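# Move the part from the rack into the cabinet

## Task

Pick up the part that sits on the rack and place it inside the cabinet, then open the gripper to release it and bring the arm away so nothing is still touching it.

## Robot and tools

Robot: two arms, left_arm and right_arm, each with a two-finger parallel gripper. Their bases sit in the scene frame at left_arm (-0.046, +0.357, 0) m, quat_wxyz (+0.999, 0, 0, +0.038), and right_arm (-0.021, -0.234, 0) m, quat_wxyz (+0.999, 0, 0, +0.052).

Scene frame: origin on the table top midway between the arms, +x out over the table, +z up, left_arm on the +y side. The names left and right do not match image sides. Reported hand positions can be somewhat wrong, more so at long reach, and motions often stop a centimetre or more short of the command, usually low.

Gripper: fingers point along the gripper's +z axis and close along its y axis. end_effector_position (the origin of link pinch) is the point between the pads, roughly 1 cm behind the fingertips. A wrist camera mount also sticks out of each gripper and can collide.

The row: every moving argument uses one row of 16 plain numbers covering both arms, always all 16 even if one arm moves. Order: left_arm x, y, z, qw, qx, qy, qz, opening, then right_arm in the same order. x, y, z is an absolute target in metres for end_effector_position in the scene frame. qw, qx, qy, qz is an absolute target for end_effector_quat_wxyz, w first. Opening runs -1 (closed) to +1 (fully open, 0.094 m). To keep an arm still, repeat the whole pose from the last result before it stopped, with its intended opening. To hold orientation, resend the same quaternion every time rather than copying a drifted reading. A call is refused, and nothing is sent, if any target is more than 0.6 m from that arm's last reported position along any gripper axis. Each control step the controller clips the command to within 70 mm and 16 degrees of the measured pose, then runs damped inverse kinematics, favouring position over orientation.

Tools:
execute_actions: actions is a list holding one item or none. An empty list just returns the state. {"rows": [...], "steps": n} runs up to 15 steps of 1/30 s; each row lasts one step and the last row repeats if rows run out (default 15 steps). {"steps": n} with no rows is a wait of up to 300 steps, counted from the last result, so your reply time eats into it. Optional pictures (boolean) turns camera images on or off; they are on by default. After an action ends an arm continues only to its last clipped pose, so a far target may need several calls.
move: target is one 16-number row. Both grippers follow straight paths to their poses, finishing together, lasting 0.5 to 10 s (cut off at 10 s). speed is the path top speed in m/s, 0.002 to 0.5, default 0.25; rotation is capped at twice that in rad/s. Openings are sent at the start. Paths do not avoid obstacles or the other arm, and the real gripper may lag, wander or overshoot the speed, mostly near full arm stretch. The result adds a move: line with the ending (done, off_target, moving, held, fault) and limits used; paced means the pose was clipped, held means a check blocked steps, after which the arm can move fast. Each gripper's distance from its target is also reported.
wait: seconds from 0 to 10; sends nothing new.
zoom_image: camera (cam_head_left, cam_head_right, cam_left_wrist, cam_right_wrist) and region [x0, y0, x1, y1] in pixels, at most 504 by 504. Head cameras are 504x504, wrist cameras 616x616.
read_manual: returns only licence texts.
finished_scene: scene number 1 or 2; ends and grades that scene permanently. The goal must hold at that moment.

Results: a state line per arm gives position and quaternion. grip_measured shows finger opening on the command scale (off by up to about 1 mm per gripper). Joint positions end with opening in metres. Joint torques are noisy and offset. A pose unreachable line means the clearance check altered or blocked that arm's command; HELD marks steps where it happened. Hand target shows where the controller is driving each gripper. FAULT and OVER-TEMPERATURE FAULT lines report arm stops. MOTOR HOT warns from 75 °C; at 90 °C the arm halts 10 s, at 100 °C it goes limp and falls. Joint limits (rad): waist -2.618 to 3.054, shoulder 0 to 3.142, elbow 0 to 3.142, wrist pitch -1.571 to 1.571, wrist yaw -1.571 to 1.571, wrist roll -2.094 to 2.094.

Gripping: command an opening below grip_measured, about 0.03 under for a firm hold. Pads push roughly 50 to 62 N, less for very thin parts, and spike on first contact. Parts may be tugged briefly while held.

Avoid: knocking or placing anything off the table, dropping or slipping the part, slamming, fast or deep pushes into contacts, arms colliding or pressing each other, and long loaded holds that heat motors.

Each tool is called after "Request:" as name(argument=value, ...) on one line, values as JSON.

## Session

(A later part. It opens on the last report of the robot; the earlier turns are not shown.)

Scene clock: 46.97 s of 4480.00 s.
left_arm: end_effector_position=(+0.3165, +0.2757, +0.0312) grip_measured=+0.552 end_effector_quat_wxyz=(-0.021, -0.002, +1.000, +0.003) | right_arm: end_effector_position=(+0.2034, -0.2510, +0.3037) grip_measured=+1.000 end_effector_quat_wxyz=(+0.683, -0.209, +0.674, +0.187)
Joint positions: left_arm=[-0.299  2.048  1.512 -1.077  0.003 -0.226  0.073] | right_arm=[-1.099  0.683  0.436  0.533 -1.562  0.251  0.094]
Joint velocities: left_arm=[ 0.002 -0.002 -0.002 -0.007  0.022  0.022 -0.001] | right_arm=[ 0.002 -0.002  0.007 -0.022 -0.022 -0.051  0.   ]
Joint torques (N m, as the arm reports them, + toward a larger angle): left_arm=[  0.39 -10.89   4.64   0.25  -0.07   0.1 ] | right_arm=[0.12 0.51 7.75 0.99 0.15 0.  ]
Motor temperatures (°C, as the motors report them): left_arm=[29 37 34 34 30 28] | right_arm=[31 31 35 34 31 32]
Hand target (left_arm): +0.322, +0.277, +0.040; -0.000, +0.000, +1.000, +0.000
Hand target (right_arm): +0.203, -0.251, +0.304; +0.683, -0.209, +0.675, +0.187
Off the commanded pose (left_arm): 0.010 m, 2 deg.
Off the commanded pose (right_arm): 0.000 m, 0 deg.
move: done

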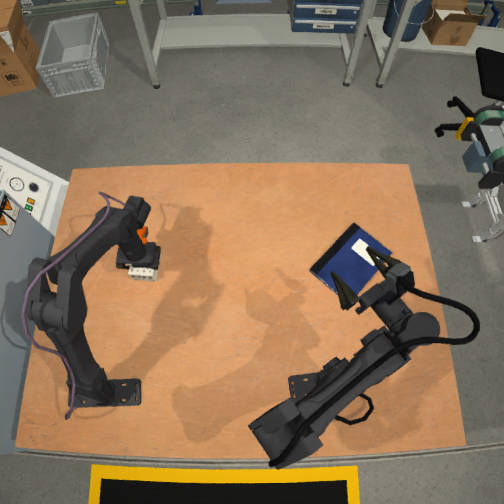

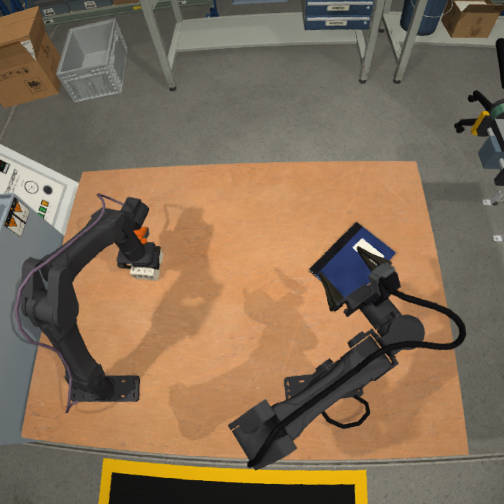

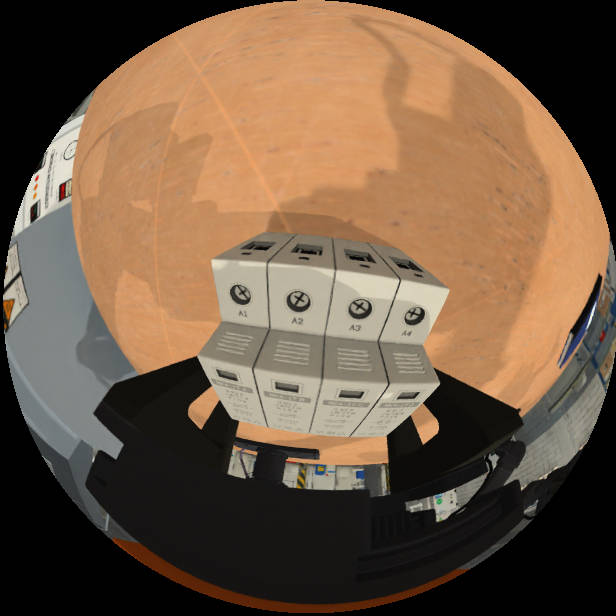

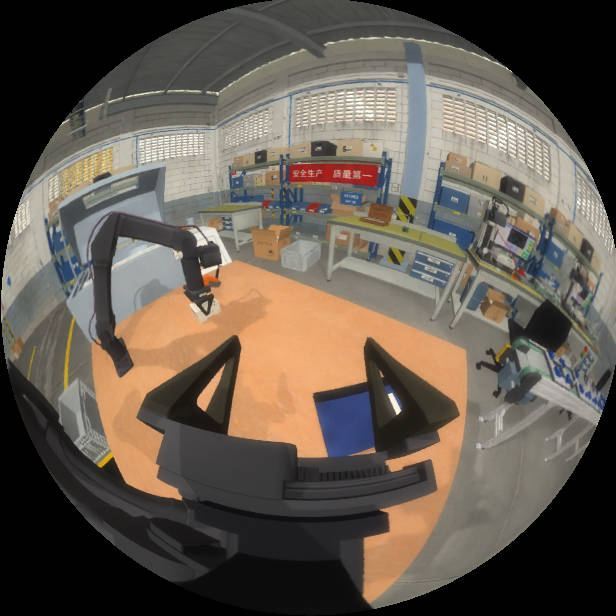

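Request:
move(target=[0.3,0.29,0.38,0.259,0,0.966,0,0.5,0.2034,-0.251,0.3037,0.683,-0.209,0.674,0.187,1], speed=0.2)

Scene clock: 51.83 s of 4480.00 s.
left_arm: end_effector_position=(+0.3049, +0.2883, +0.3577) grip_measured=+0.552 end_effector_quat_wxyz=(+0.290, +0.000, +0.957, -0.015) | right_arm: end_effector_position=(+0.2034, -0.2510, +0.3037) grip_measured=+1.000 end_effector_quat_wxyz=(+0.683, -0.209, +0.674, +0.187)
Joint positions: left_arm=[-0.328  1.681  2.257 -1.568 -0.11  -0.218  0.073] | right_arm=[-1.099  0.683  0.436  0.533 -1.562  0.251  0.094]
Joint velocities: left_arm=[-0.002  0.002 -0.002 -0.051 -0.007  0.007 -0.   ] | right_arm=[-0.002 -0.007  0.002 -0.007 -0.037  0.037  0.   ]
Joint torques (N m, as the arm reports them, + toward a larger angle): left_arm=[-0.79 -7.3   7.29  1.01 -0.27  0.12] | right_arm=[0.13 0.51 7.76 0.98 0.15 0.  ]
Motor temperatures (°C, as the motors report them): left_arm=[29 39 34 34 30 28] | right_arm=[31 31 35 34 31 32]
Hand target (left_arm): +0.298, +0.290, +0.380; +0.323, +0.005, +0.946, -0.013
Hand target (right_arm): +0.203, -0.251, +0.304; +0.683, -0.209, +0.675, +0.187
Off the commanded pose (left_arm): 0.023 m, 4 deg.
Off the commanded pose (right_arm): 0.000 m, 0 deg.
joint sent to its limit (left arm) — the command would take joint 4 (wrist pitch) past its lower limit, so that joint was sent only as far as its limit.
move: off_target (left_arm)

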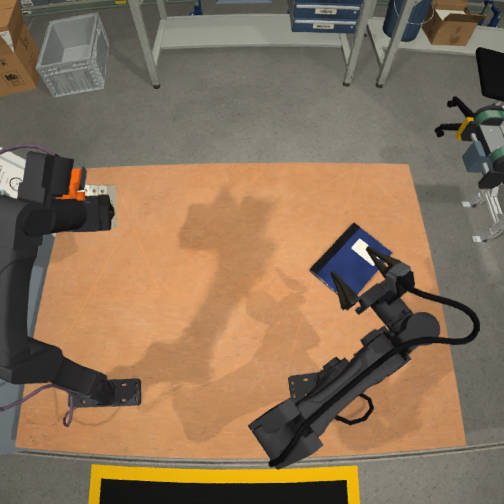

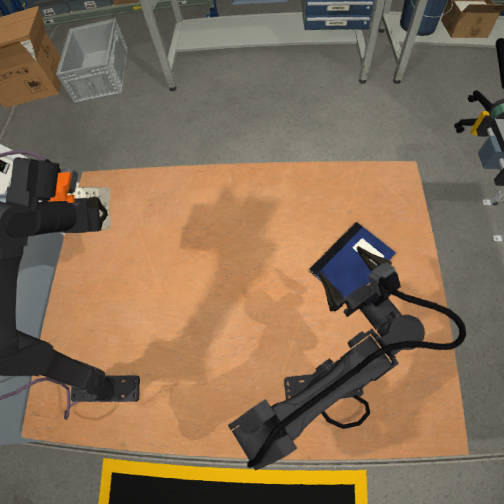

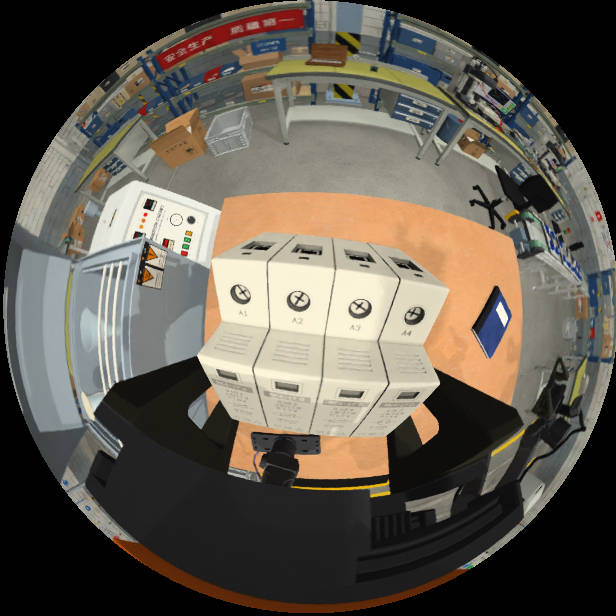

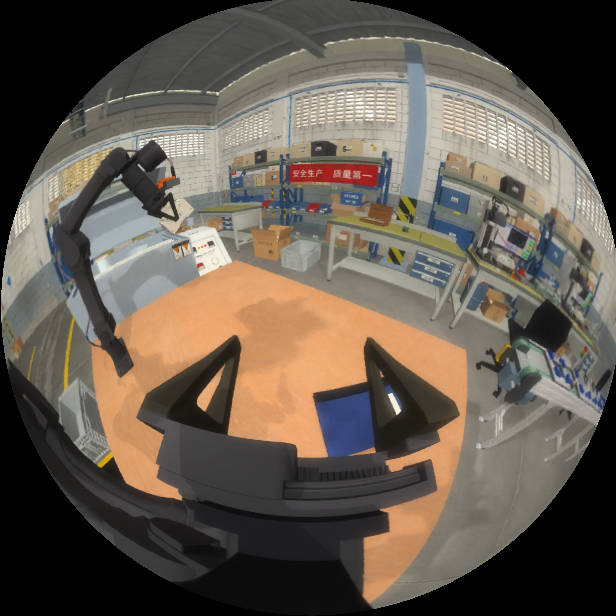

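Request:
move(target=[0.27,0.47,0.42,0.337,-0.163,0.926,0.059,0.5,0.2034,-0.251,0.3037,0.683,-0.209,0.674,0.187,1], speed=0.15)

Scene clock: 55.13 s of 4480.00 s.
left_arm: end_effector_position=(+0.2751, +0.4731, +0.3991) grip_measured=+0.553 end_effector_quat_wxyz=(+0.343, -0.165, +0.923, +0.063) | right_arm: end_effector_position=(+0.2034, -0.2510, +0.3037) grip_measured=+1.000 end_effector_quat_wxyz=(+0.683, -0.209, +0.674, +0.187)
Joint positions: left_arm=[ 0.258  1.617  2.325 -1.567 -0.016 -0.013  0.073] | right_arm=[-1.099  0.683  0.436  0.533 -1.562  0.251  0.094]
Joint velocities: left_arm=[-0.022 -0.012  0.002  0.022 -0.037  0.037  0.   ] | right_arm=[-0.007  0.012 -0.017 -0.095  0.007  0.051  0.   ]
Joint torques (N m, as the arm reports them, + toward a larger angle): left_arm=[ 0.51 -5.83  7.26  1.17  0.05  0.1 ] | right_arm=[0.07 0.46 7.78 0.98 0.17 0.  ]
Motor temperatures (°C, as the motors report them): left_arm=[29 38 34 35 30 28] | right_arm=[31 31 35 34 31 32]
Hand target (left_arm): +0.267, +0.471, +0.419; +0.372, -0.159, +0.912, +0.067
Hand target (right_arm): +0.203, -0.251, +0.304; +0.683, -0.209, +0.675, +0.187
Off the commanded pose (left_arm): 0.022 m, 1 deg.
Off the commanded pose (right_arm): 0.000 m, 0 deg.
joint sent to its limit (left arm) — the command would take joint 4 (wrist pitch) past its lower limit, so that joint was sent only as far as its limit.
move: off_target (left_arm)

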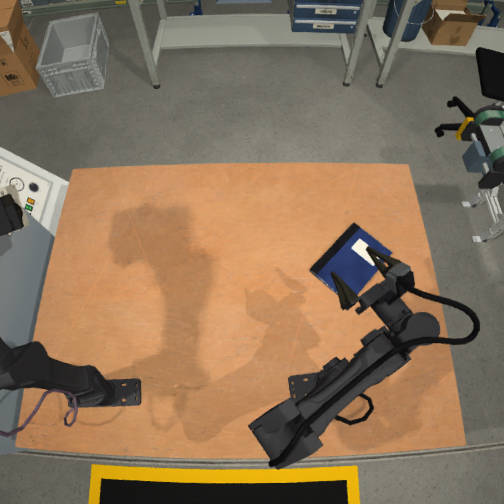

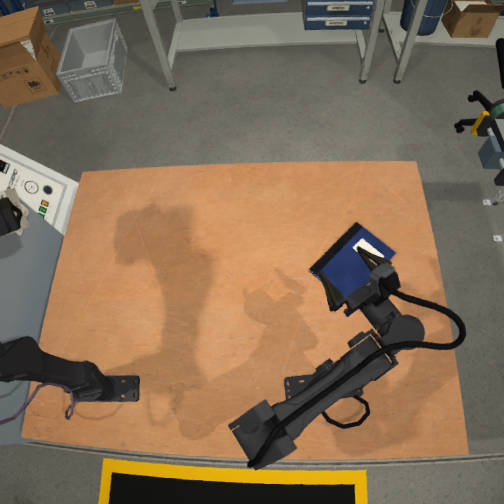

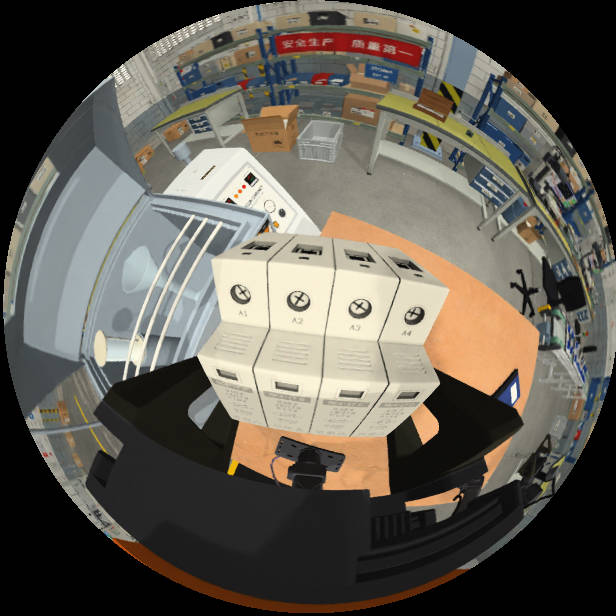

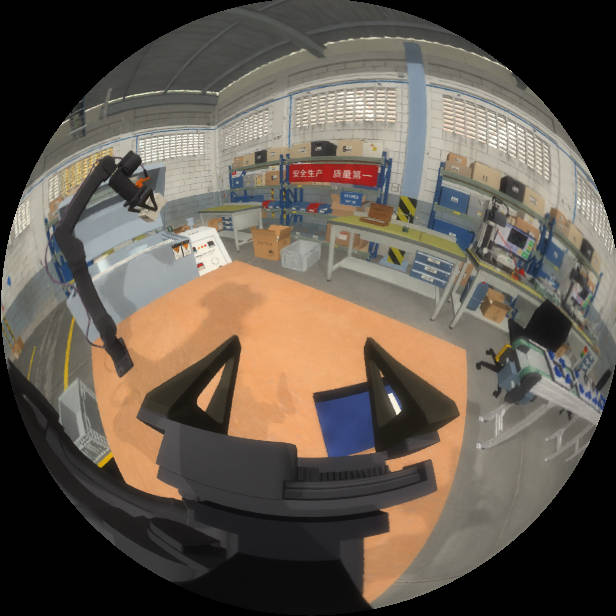

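Request:
move(target=[0.215,0.575,0.42,0.321,-0.321,0.883,0.117,0.5,0.2034,-0.1,0.35,0.5,-0.5,0.5,0.5,1], speed=0.15)

Request:
zoom_image(camera="cam_right_wrist", region=[180, 120, 440, 340])

Scene clock: 60.10 s of 4480.00 s.
left_arm: end_effector_position=(+0.2225, +0.5800, +0.3943) grip_measured=+0.553 end_effector_quat_wxyz=(+0.321, -0.322, +0.883, +0.119) | right_arm: end_effector_position=(+0.2041, -0.1000, +0.3423) grip_measured=+1.000 end_effector_quat_wxyz=(+0.547, -0.433, +0.558, +0.449)
Joint positions: left_arm=[ 0.606  1.644  2.338 -1.567 -0.013 -0.011  0.073] | right_arm=[-0.32   0.967  0.68   0.542 -1.563  0.283  0.094]
Joint velocities: left_arm=[ 0.007 -0.002 -0.007  0.066 -0.051 -0.022  0.   ] | right_arm=[ 0.012 -0.007  0.002 -0.022 -0.007 -0.037  0.   ]
Joint torques (N m, as the arm reports them, + toward a larger angle): left_arm=[ 0.7  -6.77  7.45  1.15  0.03  0.11] | right_arm=[ 0.71 -0.21 10.8   1.05  0.12 -0.05]
Motor temperatures (°C, as the motors report them): left_arm=[29 38 34 35 30 28] | right_arm=[31 31 36 34 31 32]
Hand target (left_arm): +0.213, +0.575, +0.419; +0.354, -0.316, +0.871, +0.131
Hand target (right_arm): +0.206, -0.099, +0.350; +0.551, -0.444, +0.550, +0.444
Off the commanded pose (left_arm): 0.027 m, 0 deg.
Off the commanded pose (right_arm): 0.008 m, 13 deg.
joint sent to its limit (left arm) — the command would take joint 4 (wrist pitch) past its lower limit, so that joint was sent only as far as its limit.
joint sent to its limit (right arm) — the command would take joint 5 (wrist yaw) past its lower limit, so that joint was sent only as far as its limit.
move: off_target (left_arm, right_arm)

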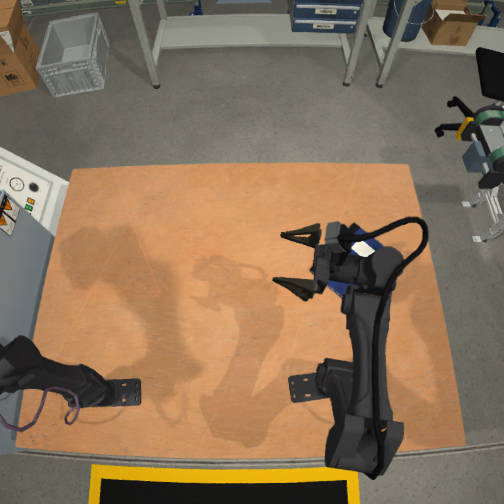

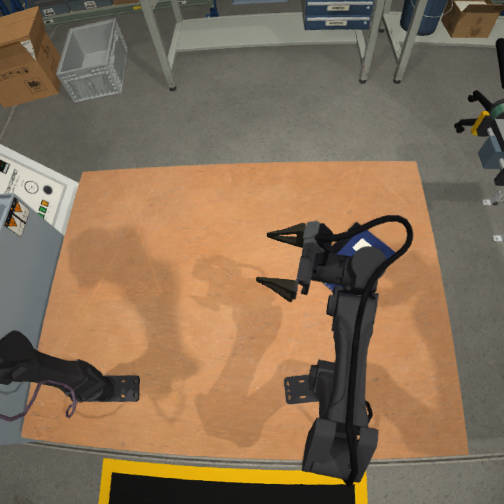

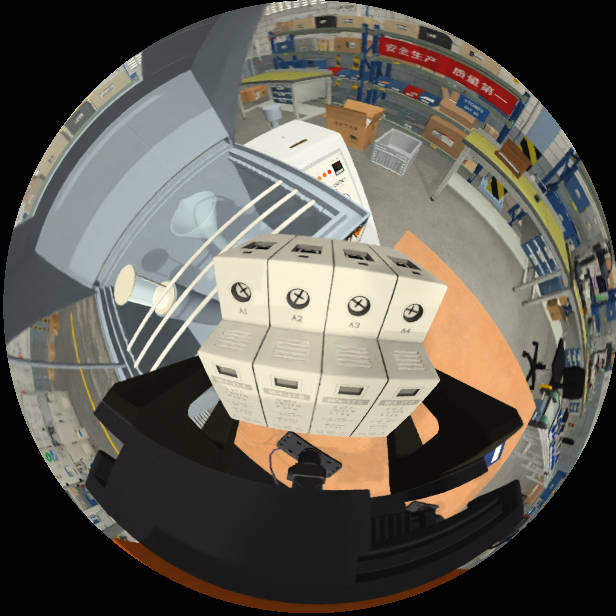

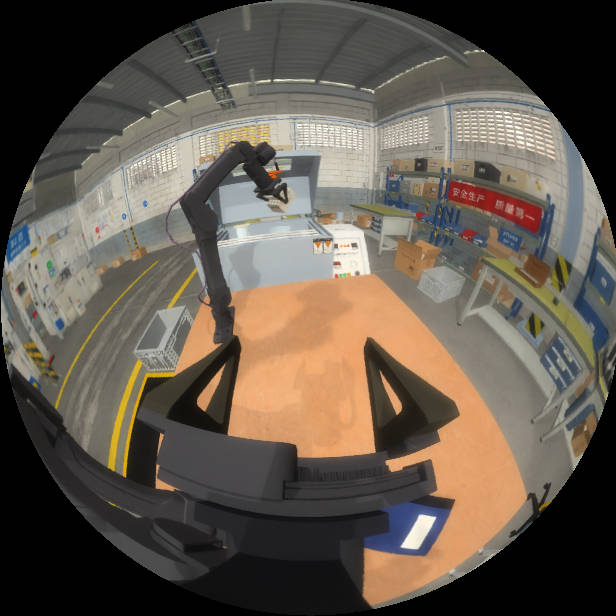

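Region (180, 120, 440, 340) of cam_right_wrist's 616x616 image, scaled by 1.938, with more detail than that image has; it fills the top 426 rows of this view, and the rest is white.

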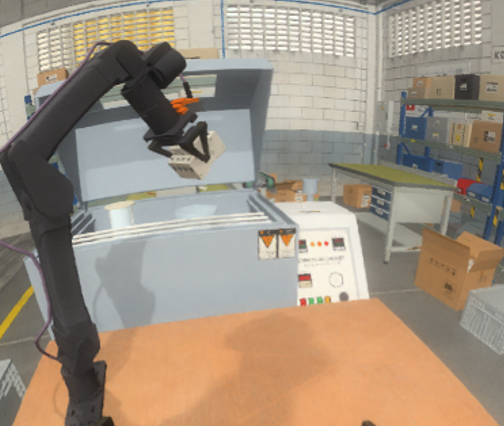

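Request:
move(target=[0.2,0.63,0.35,0.197,-0.405,0.888,0.09,0.5,0.2041,-0.1,0.3423,0.547,-0.433,0.558,0.449,1], speed=0.08)

Request:
zoom_image(camera="cam_right_wrist", region=[180, 120, 440, 340])

Scene clock: 64.53 s of 4480.00 s.
left_arm: end_effector_position=(+0.2047, +0.6318, +0.3376) grip_measured=+0.553 end_effector_quat_wxyz=(+0.236, -0.393, +0.882, +0.108) | right_arm: end_effector_position=(+0.2041, -0.1000, +0.3424) grip_measured=+1.000 end_effector_quat_wxyz=(+0.547, -0.433, +0.558, +0.449)
Joint positions: left_arm=[ 0.745  1.741  2.262 -1.567 -0.013 -0.012  0.073] | right_arm=[-0.32   0.967  0.68   0.543 -1.563  0.283  0.094]
Joint velocities: left_arm=[ 0.002 -0.007 -0.007  0.051 -0.037 -0.007 -0.001] | right_arm=[-0.002  0.007 -0.002  0.051 -0.007  0.051  0.   ]
Joint torques (N m, as the arm reports them, + toward a larger angle): left_arm=[ 0.66 -7.28  5.53  0.92 -0.01 -0.06] | right_arm=[ 0.06 -1.49  7.78  0.99  0.12 -0.02]
Motor temperatures (°C, as the motors report them): left_arm=[29 38 34 36 30 28] | right_arm=[31 31 36 34 31 32]
Hand target (left_arm): +0.199, +0.630, +0.349; +0.250, -0.399, +0.875, +0.113
Hand target (right_arm): +0.204, -0.100, +0.342; +0.547, -0.433, +0.558, +0.449
Off the commanded pose (left_arm): 0.013 m, 5 deg.
Off the commanded pose (right_arm): 0.000 m, 0 deg.
joint sent to its limit (left arm) — the command would take joint 4 (wrist pitch) past its lower limit, so that joint was sent only as far as its limit.
move: off_target (left_arm)

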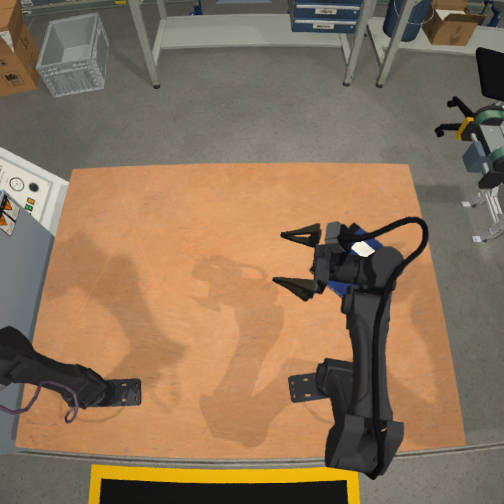

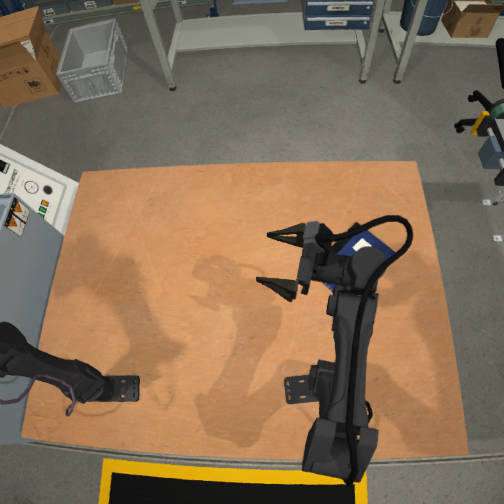

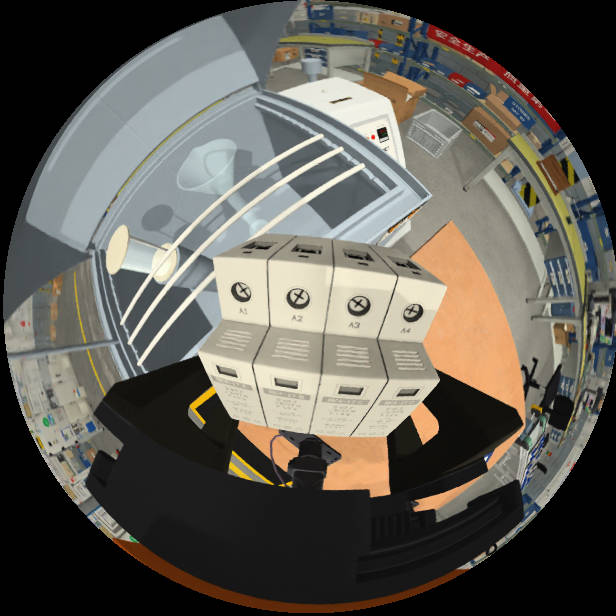

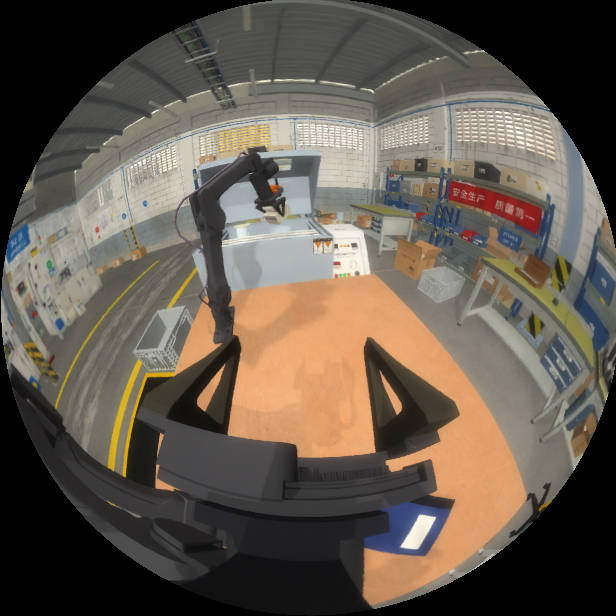

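Region (180, 120, 440, 340) of cam_right_wrist's 616x616 image, scaled by 1.938, with more detail than that image has; it fills the top 426 rows of this view, and the rest is white.

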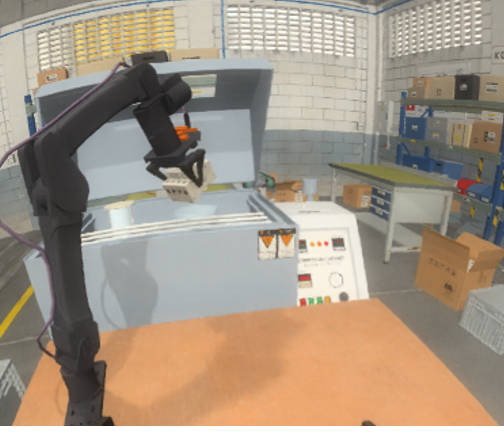

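Request:
move(target=[0.22,0.71,0.33,0.1,-0.45,0.886,0.05,0.5,0.2041,-0.1,0.3423,0.547,-0.433,0.558,0.449,1], speed=0.06)

Request:
zoom_image(camera="cam_right_wrist", region=[180, 120, 440, 340])

Scene clock: 70.13 s of 4480.00 s.
left_arm: end_effector_position=(+0.2227, +0.7106, +0.3013) grip_measured=+0.553 end_effector_quat_wxyz=(+0.214, -0.435, +0.868, +0.109) | right_arm: end_effector_position=(+0.2041, -0.1000, +0.3424) grip_measured=+1.000 end_effector_quat_wxyz=(+0.547, -0.433, +0.558, +0.449)
Joint positions: left_arm=[ 0.838  2.037  2.519 -1.567 -0.009 -0.012  0.073] | right_arm=[-0.32   0.967  0.68   0.543 -1.563  0.283  0.094]
Joint velocities: left_arm=[ 0.007  0.007 -0.007  0.007 -0.037 -0.051 -0.   ] | right_arm=[ 0.012 -0.007 -0.007  0.051  0.007  0.022  0.   ]
Joint torques (N m, as the arm reports them, + toward a larger angle): left_arm=[  0.69 -10.21   8.19   0.88   0.03   0.  ] | right_arm=[ 0.09 -1.45  7.78  1.01  0.13  0.  ]
Motor temperatures (°C, as the motors report them): left_arm=[29 38 34 36 30 28] | right_arm=[31 31 36 35 31 32]
Hand target (left_arm): +0.218, +0.709, +0.328; +0.248, -0.434, +0.857, +0.123
Hand target (right_arm): +0.204, -0.100, +0.342; +0.547, -0.433, +0.558, +0.449
Off the commanded pose (left_arm): 0.029 m, 15 deg.
Off the commanded pose (right_arm): 0.000 m, 0 deg.
joint sent to its limit (left arm) — the command would take joint 4 (wrist pitch) past its lower limit, so that joint was sent only as far as its limit.
move: off_target (left_arm)

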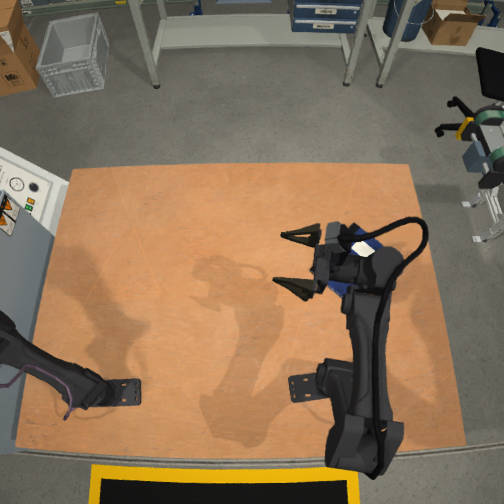

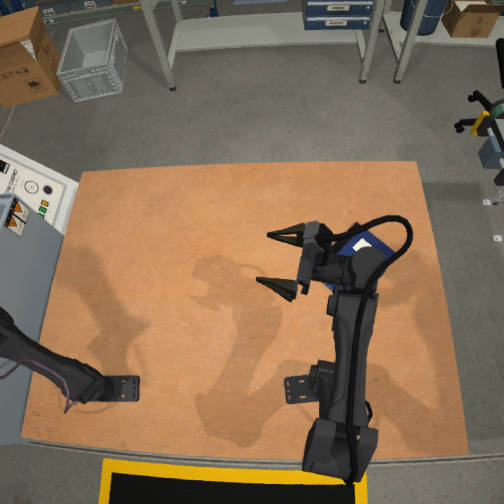

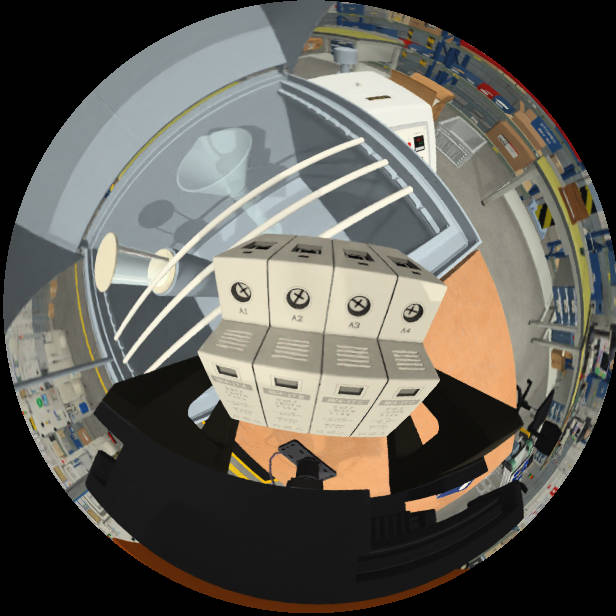

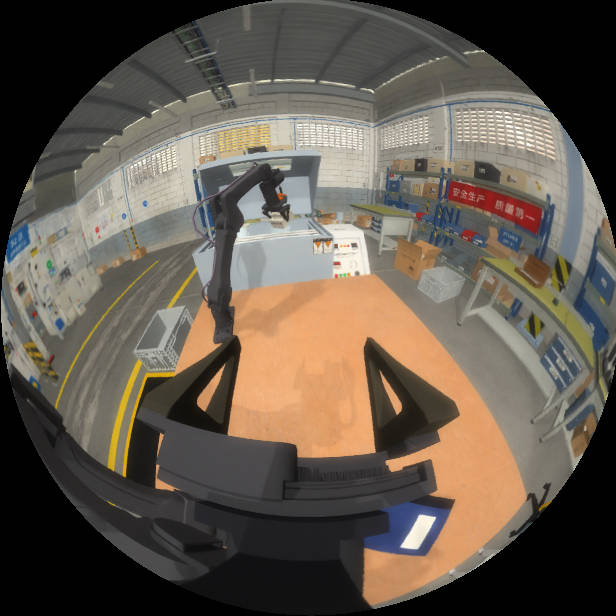

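Region (180, 120, 440, 340) of cam_right_wrist's 616x616 image, scaled by 1.938, with more detail than that image has; it fills the top 426 rows of this view, and the rest is white.

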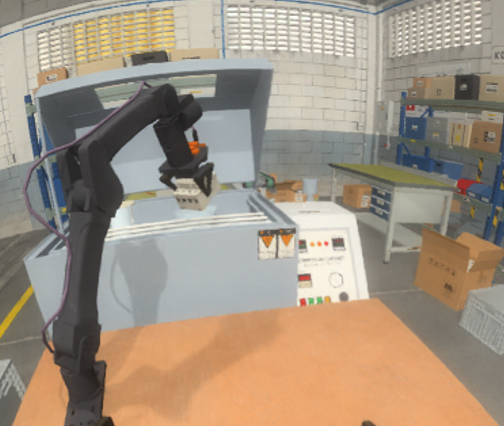

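Request:
move(target=[0.2,0.725,0.285,0.062,-0.704,0.704,0.062,0.5,0.2041,-0.1,0.3423,0.547,-0.433,0.558,0.449,1], speed=0.04)

Request:
zoom_image(camera="cam_right_wrist", region=[200, 140, 380, 290])

Scene clock: 84.03 s of 4480.00 s.
left_arm: end_effector_position=(+0.2108, +0.7224, +0.2692) grip_measured=+0.553 end_effector_quat_wxyz=(+0.185, -0.678, +0.707, +0.073) | right_arm: end_effector_position=(+0.2041, -0.1000, +0.3424) grip_measured=+1.000 end_effector_quat_wxyz=(+0.547, -0.433, +0.558, +0.449)
Joint positions: left_arm=[ 0.845  2.075  2.464 -1.568 -0.084 -0.59   0.073] | right_arm=[-0.32   0.967  0.68   0.543 -1.563  0.283  0.094]
Joint velocities: left_arm=[ 0.017  0.002 -0.012  0.022  0.051 -0.051 -0.   ] | right_arm=[ 0.002  0.017 -0.007 -0.007  0.066 -0.037  0.   ]
Joint torques (N m, as the arm reports them, + toward a larger angle): left_arm=[  0.93 -10.79   5.46   0.74  -0.27  -0.05] | right_arm=[ 0.02 -1.45  7.75  1.    0.14  0.  ]
Motor temperatures (°C, as the motors report them): left_arm=[29 41 34 36 30 28] | right_arm=[31 31 36 35 31 32]
Hand target (left_arm): +0.200, +0.724, +0.284; -0.200, +0.686, -0.694, -0.086
Hand target (right_arm): +0.204, -0.100, +0.342; +0.547, -0.433, +0.558, +0.449
Off the commanded pose (left_arm): 0.019 m, 15 deg.
Off the commanded pose (right_arm): 0.000 m, 0 deg.
joint sent to its limit (left arm) — the command would take joint 4 (wrist pitch) past its lower limit, so that joint was sent only as far as its limit.
After step 90, 1.80 s passed at rest.
move: off_target (left_arm)

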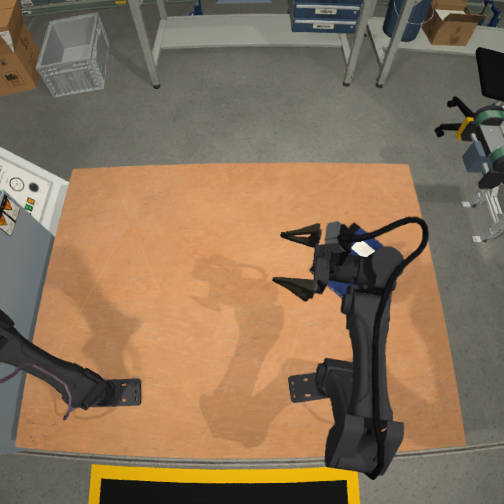

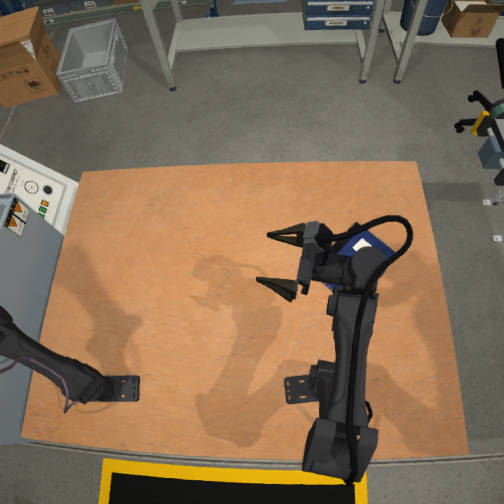

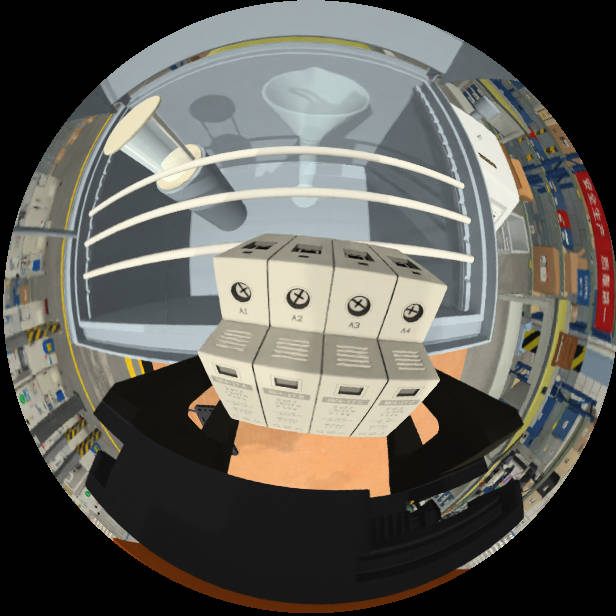

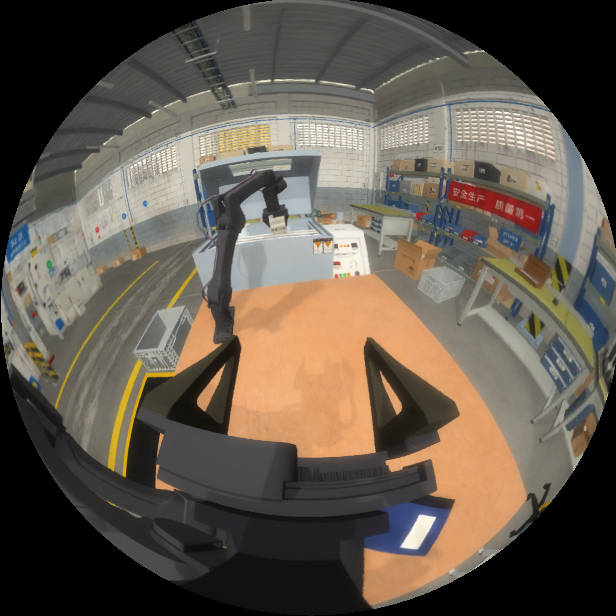

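Region (200, 140, 380, 290) of cam_right_wrist's 616x616 image, scaled by 2.800, with more detail than that image has.

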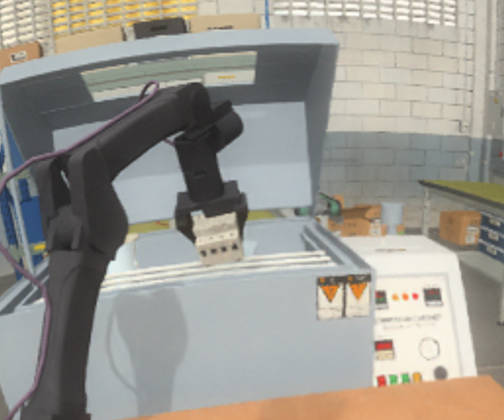

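Request:
move(target=[0.2,0.78,0.285,0.185,-0.68,0.705,0.1,0.5,0.2041,-0.1,0.3423,0.547,-0.433,0.558,0.449,1], speed=0.05)

Request:
zoom_image(camera="cam_right_wrist", region=[200, 140, 380, 290])

Scene clock: 89.90 s of 4480.00 s.
left_arm: end_effector_position=(+0.2059, +0.7766, +0.2538) grip_measured=+0.548 end_effector_quat_wxyz=(+0.198, -0.675, +0.705, +0.092) | right_arm: end_effector_position=(+0.2041, -0.1000, +0.3424) grip_measured=+1.000 end_effector_quat_wxyz=(+0.547, -0.433, +0.558, +0.449)
Joint positions: left_arm=[ 0.92   2.258  2.686 -1.568 -0.085 -0.513  0.073] | right_arm=[-0.32   0.967  0.68   0.543 -1.563  0.283  0.094]
Joint velocities: left_arm=[-0.042  0.007  0.002  0.022 -0.022  0.051 -0.   ] | right_arm=[-0.012 -0.012 -0.017 -0.051  0.081  0.007  0.   ]
Joint torques (N m, as the arm reports them, + toward a larger angle): left_arm=[  0.54 -12.06   8.2    0.8   -0.28   0.13] | right_arm=[ 0.1  -1.49  7.78  0.99  0.13  0.  ]
Motor temperatures (°C, as the motors report them): left_arm=[29 42 34 36 30 28] | right_arm=[31 31 36 35 31 32]
Hand target (left_arm): +0.198, +0.778, +0.284; -0.231, +0.670, -0.697, -0.113
Hand target (right_arm): +0.204, -0.100, +0.342; +0.547, -0.433, +0.558, +0.449
Off the commanded pose (left_arm): 0.032 m, 2 deg.
Off the commanded pose (right_arm): 0.000 m, 0 deg.
joint sent to its limit (left arm) — the command would take joint 4 (wrist pitch) past its lower limit, so that joint was sent only as far as its limit.
After step 90, 1.33 s passed at rest.
move: off_target (left_arm)

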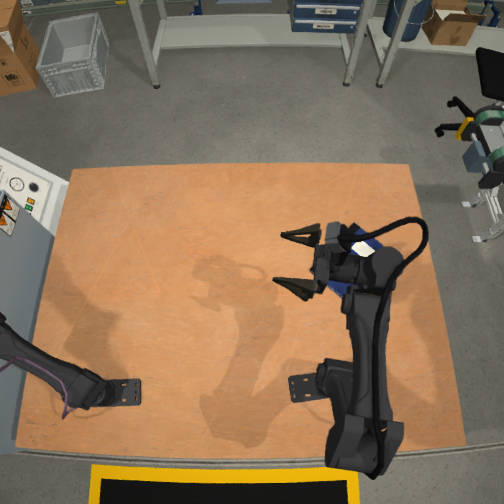

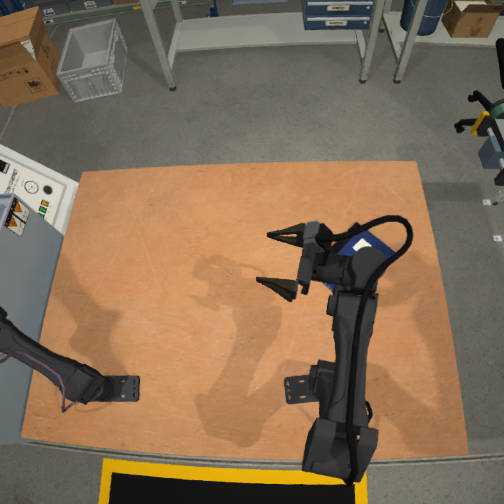

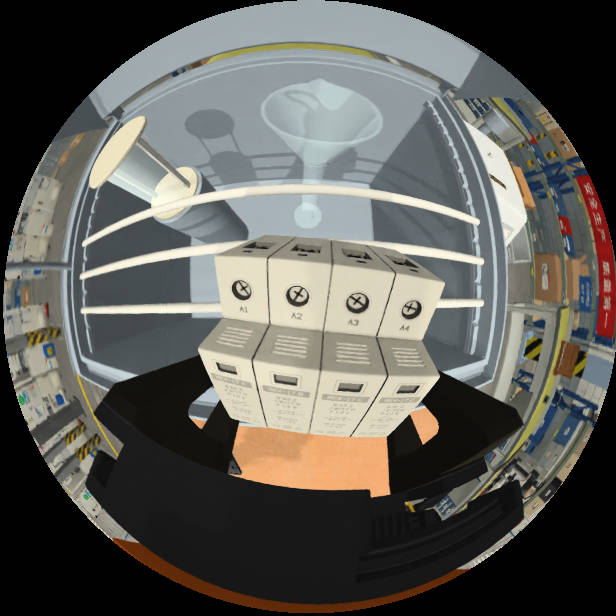

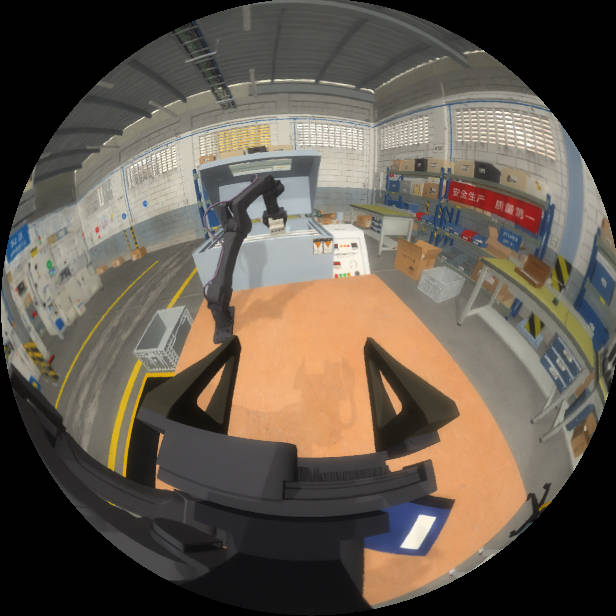

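Region (200, 140, 380, 290) of cam_right_wrist's 616x616 image, scaled by 2.800, with more detail than that image has.

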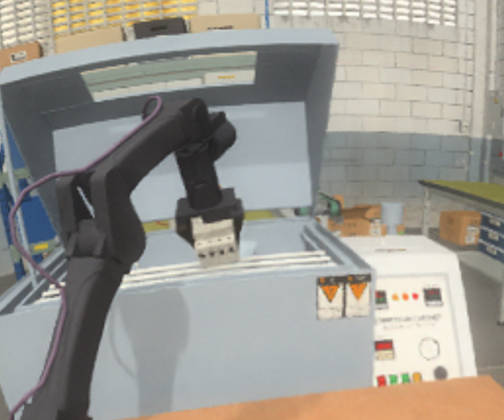

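Request:
move(target=[0.185,0.825,0.285,0.12,-0.697,0.697,0.12,0.5,0.2041,-0.1,0.3423,0.547,-0.433,0.558,0.449,1], speed=0.04)

Request:
zoom_image(camera="cam_right_wrist", region=[200, 140, 380, 290])

Scene clock: 95.60 s of 4480.00 s.
left_arm: end_effector_position=(+0.1889, +0.8136, +0.2460) grip_measured=+0.549 end_effector_quat_wxyz=(+0.202, -0.676, +0.697, +0.132) | right_arm: end_effector_position=(+0.2041, -0.1000, +0.3424) grip_measured=+1.000 end_effector_quat_wxyz=(+0.547, -0.433, +0.558, +0.449)
Joint positions: left_arm=[ 0.968  2.37   2.835 -1.567 -0.142 -0.462  0.073] | right_arm=[-0.32   0.967  0.68   0.543 -1.563  0.283  0.094]
Joint velocities: left_arm=[ 0.007 -0.002  0.007  0.022  0.007  0.051 -0.   ] | right_arm=[ 0.002 -0.007 -0.007  0.022 -0.037  0.037  0.   ]
Joint torques (N m, as the arm reports them, + toward a larger angle): left_arm=[  0.7  -13.02   8.06   1.21  -0.36   0.11] | right_arm=[ 0.06 -1.45  7.77  1.01  0.13  0.  ]
Motor temperatures (°C, as the motors report them): left_arm=[29 43 35 36 30 28] | right_arm=[31 31 36 35 31 32]
Hand target (left_arm): +0.182, +0.821, +0.284; -0.252, +0.669, -0.680, -0.163
Hand target (right_arm): +0.204, -0.100, +0.342; +0.547, -0.433, +0.558, +0.449
Off the commanded pose (left_arm): 0.041 m, 10 deg.
Off the commanded pose (right_arm): 0.000 m, 0 deg.
elbow stopped short (left arm): the move would have taken joint 3 (elbow) straighter than the controller allows; a more bent joint 3 avoids this.
After step 90, 0.27 s passed at rest.
move: off_target (left_arm)

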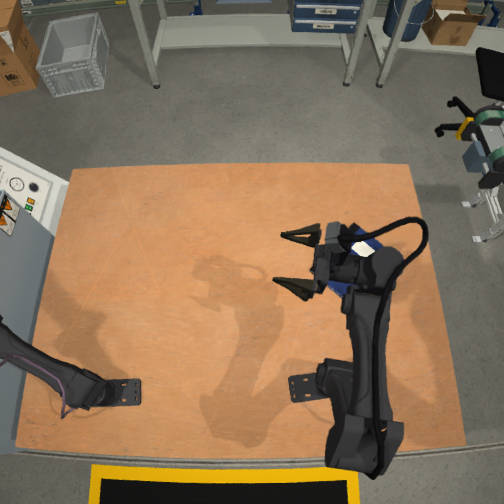

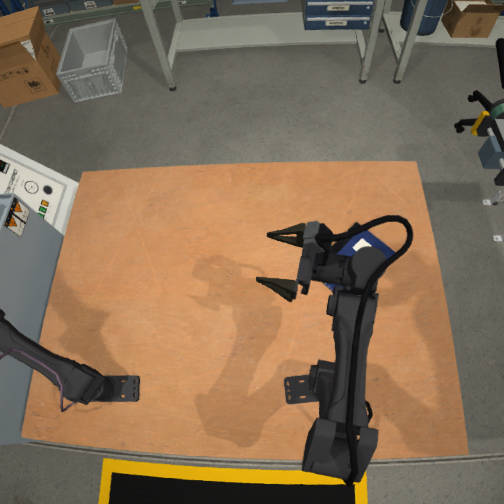

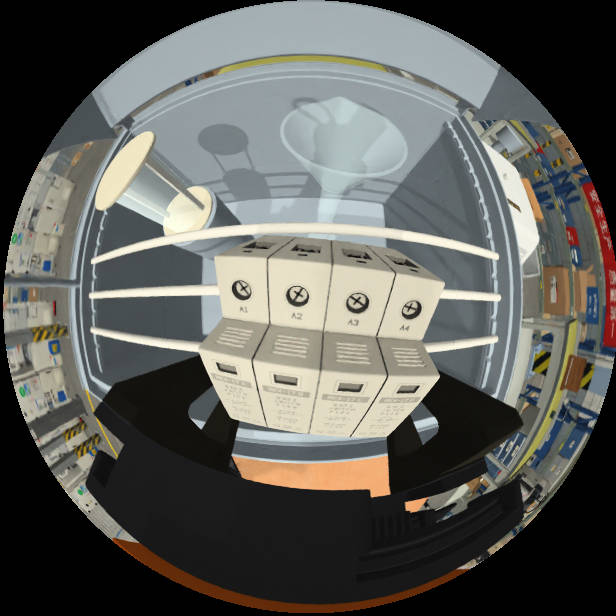

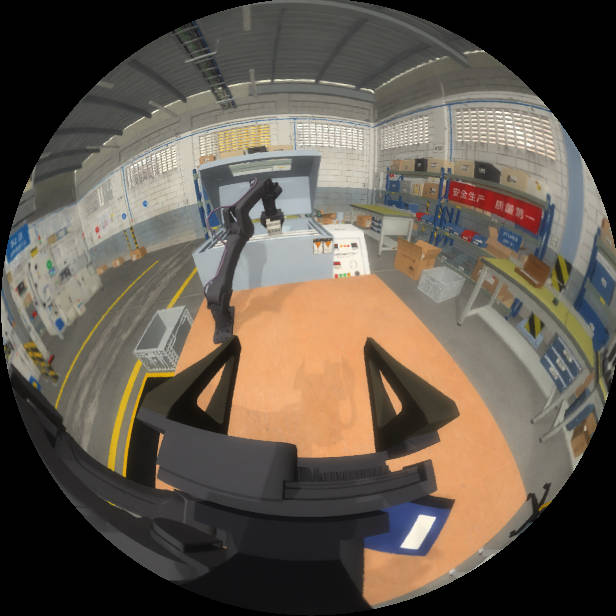

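Region (200, 140, 380, 290) of cam_right_wrist's 616x616 image, scaled by 2.800, with more detail than that image has.

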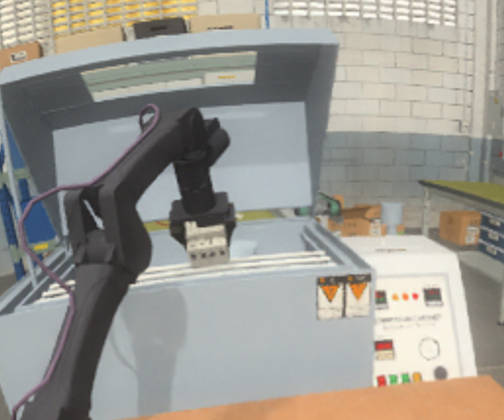

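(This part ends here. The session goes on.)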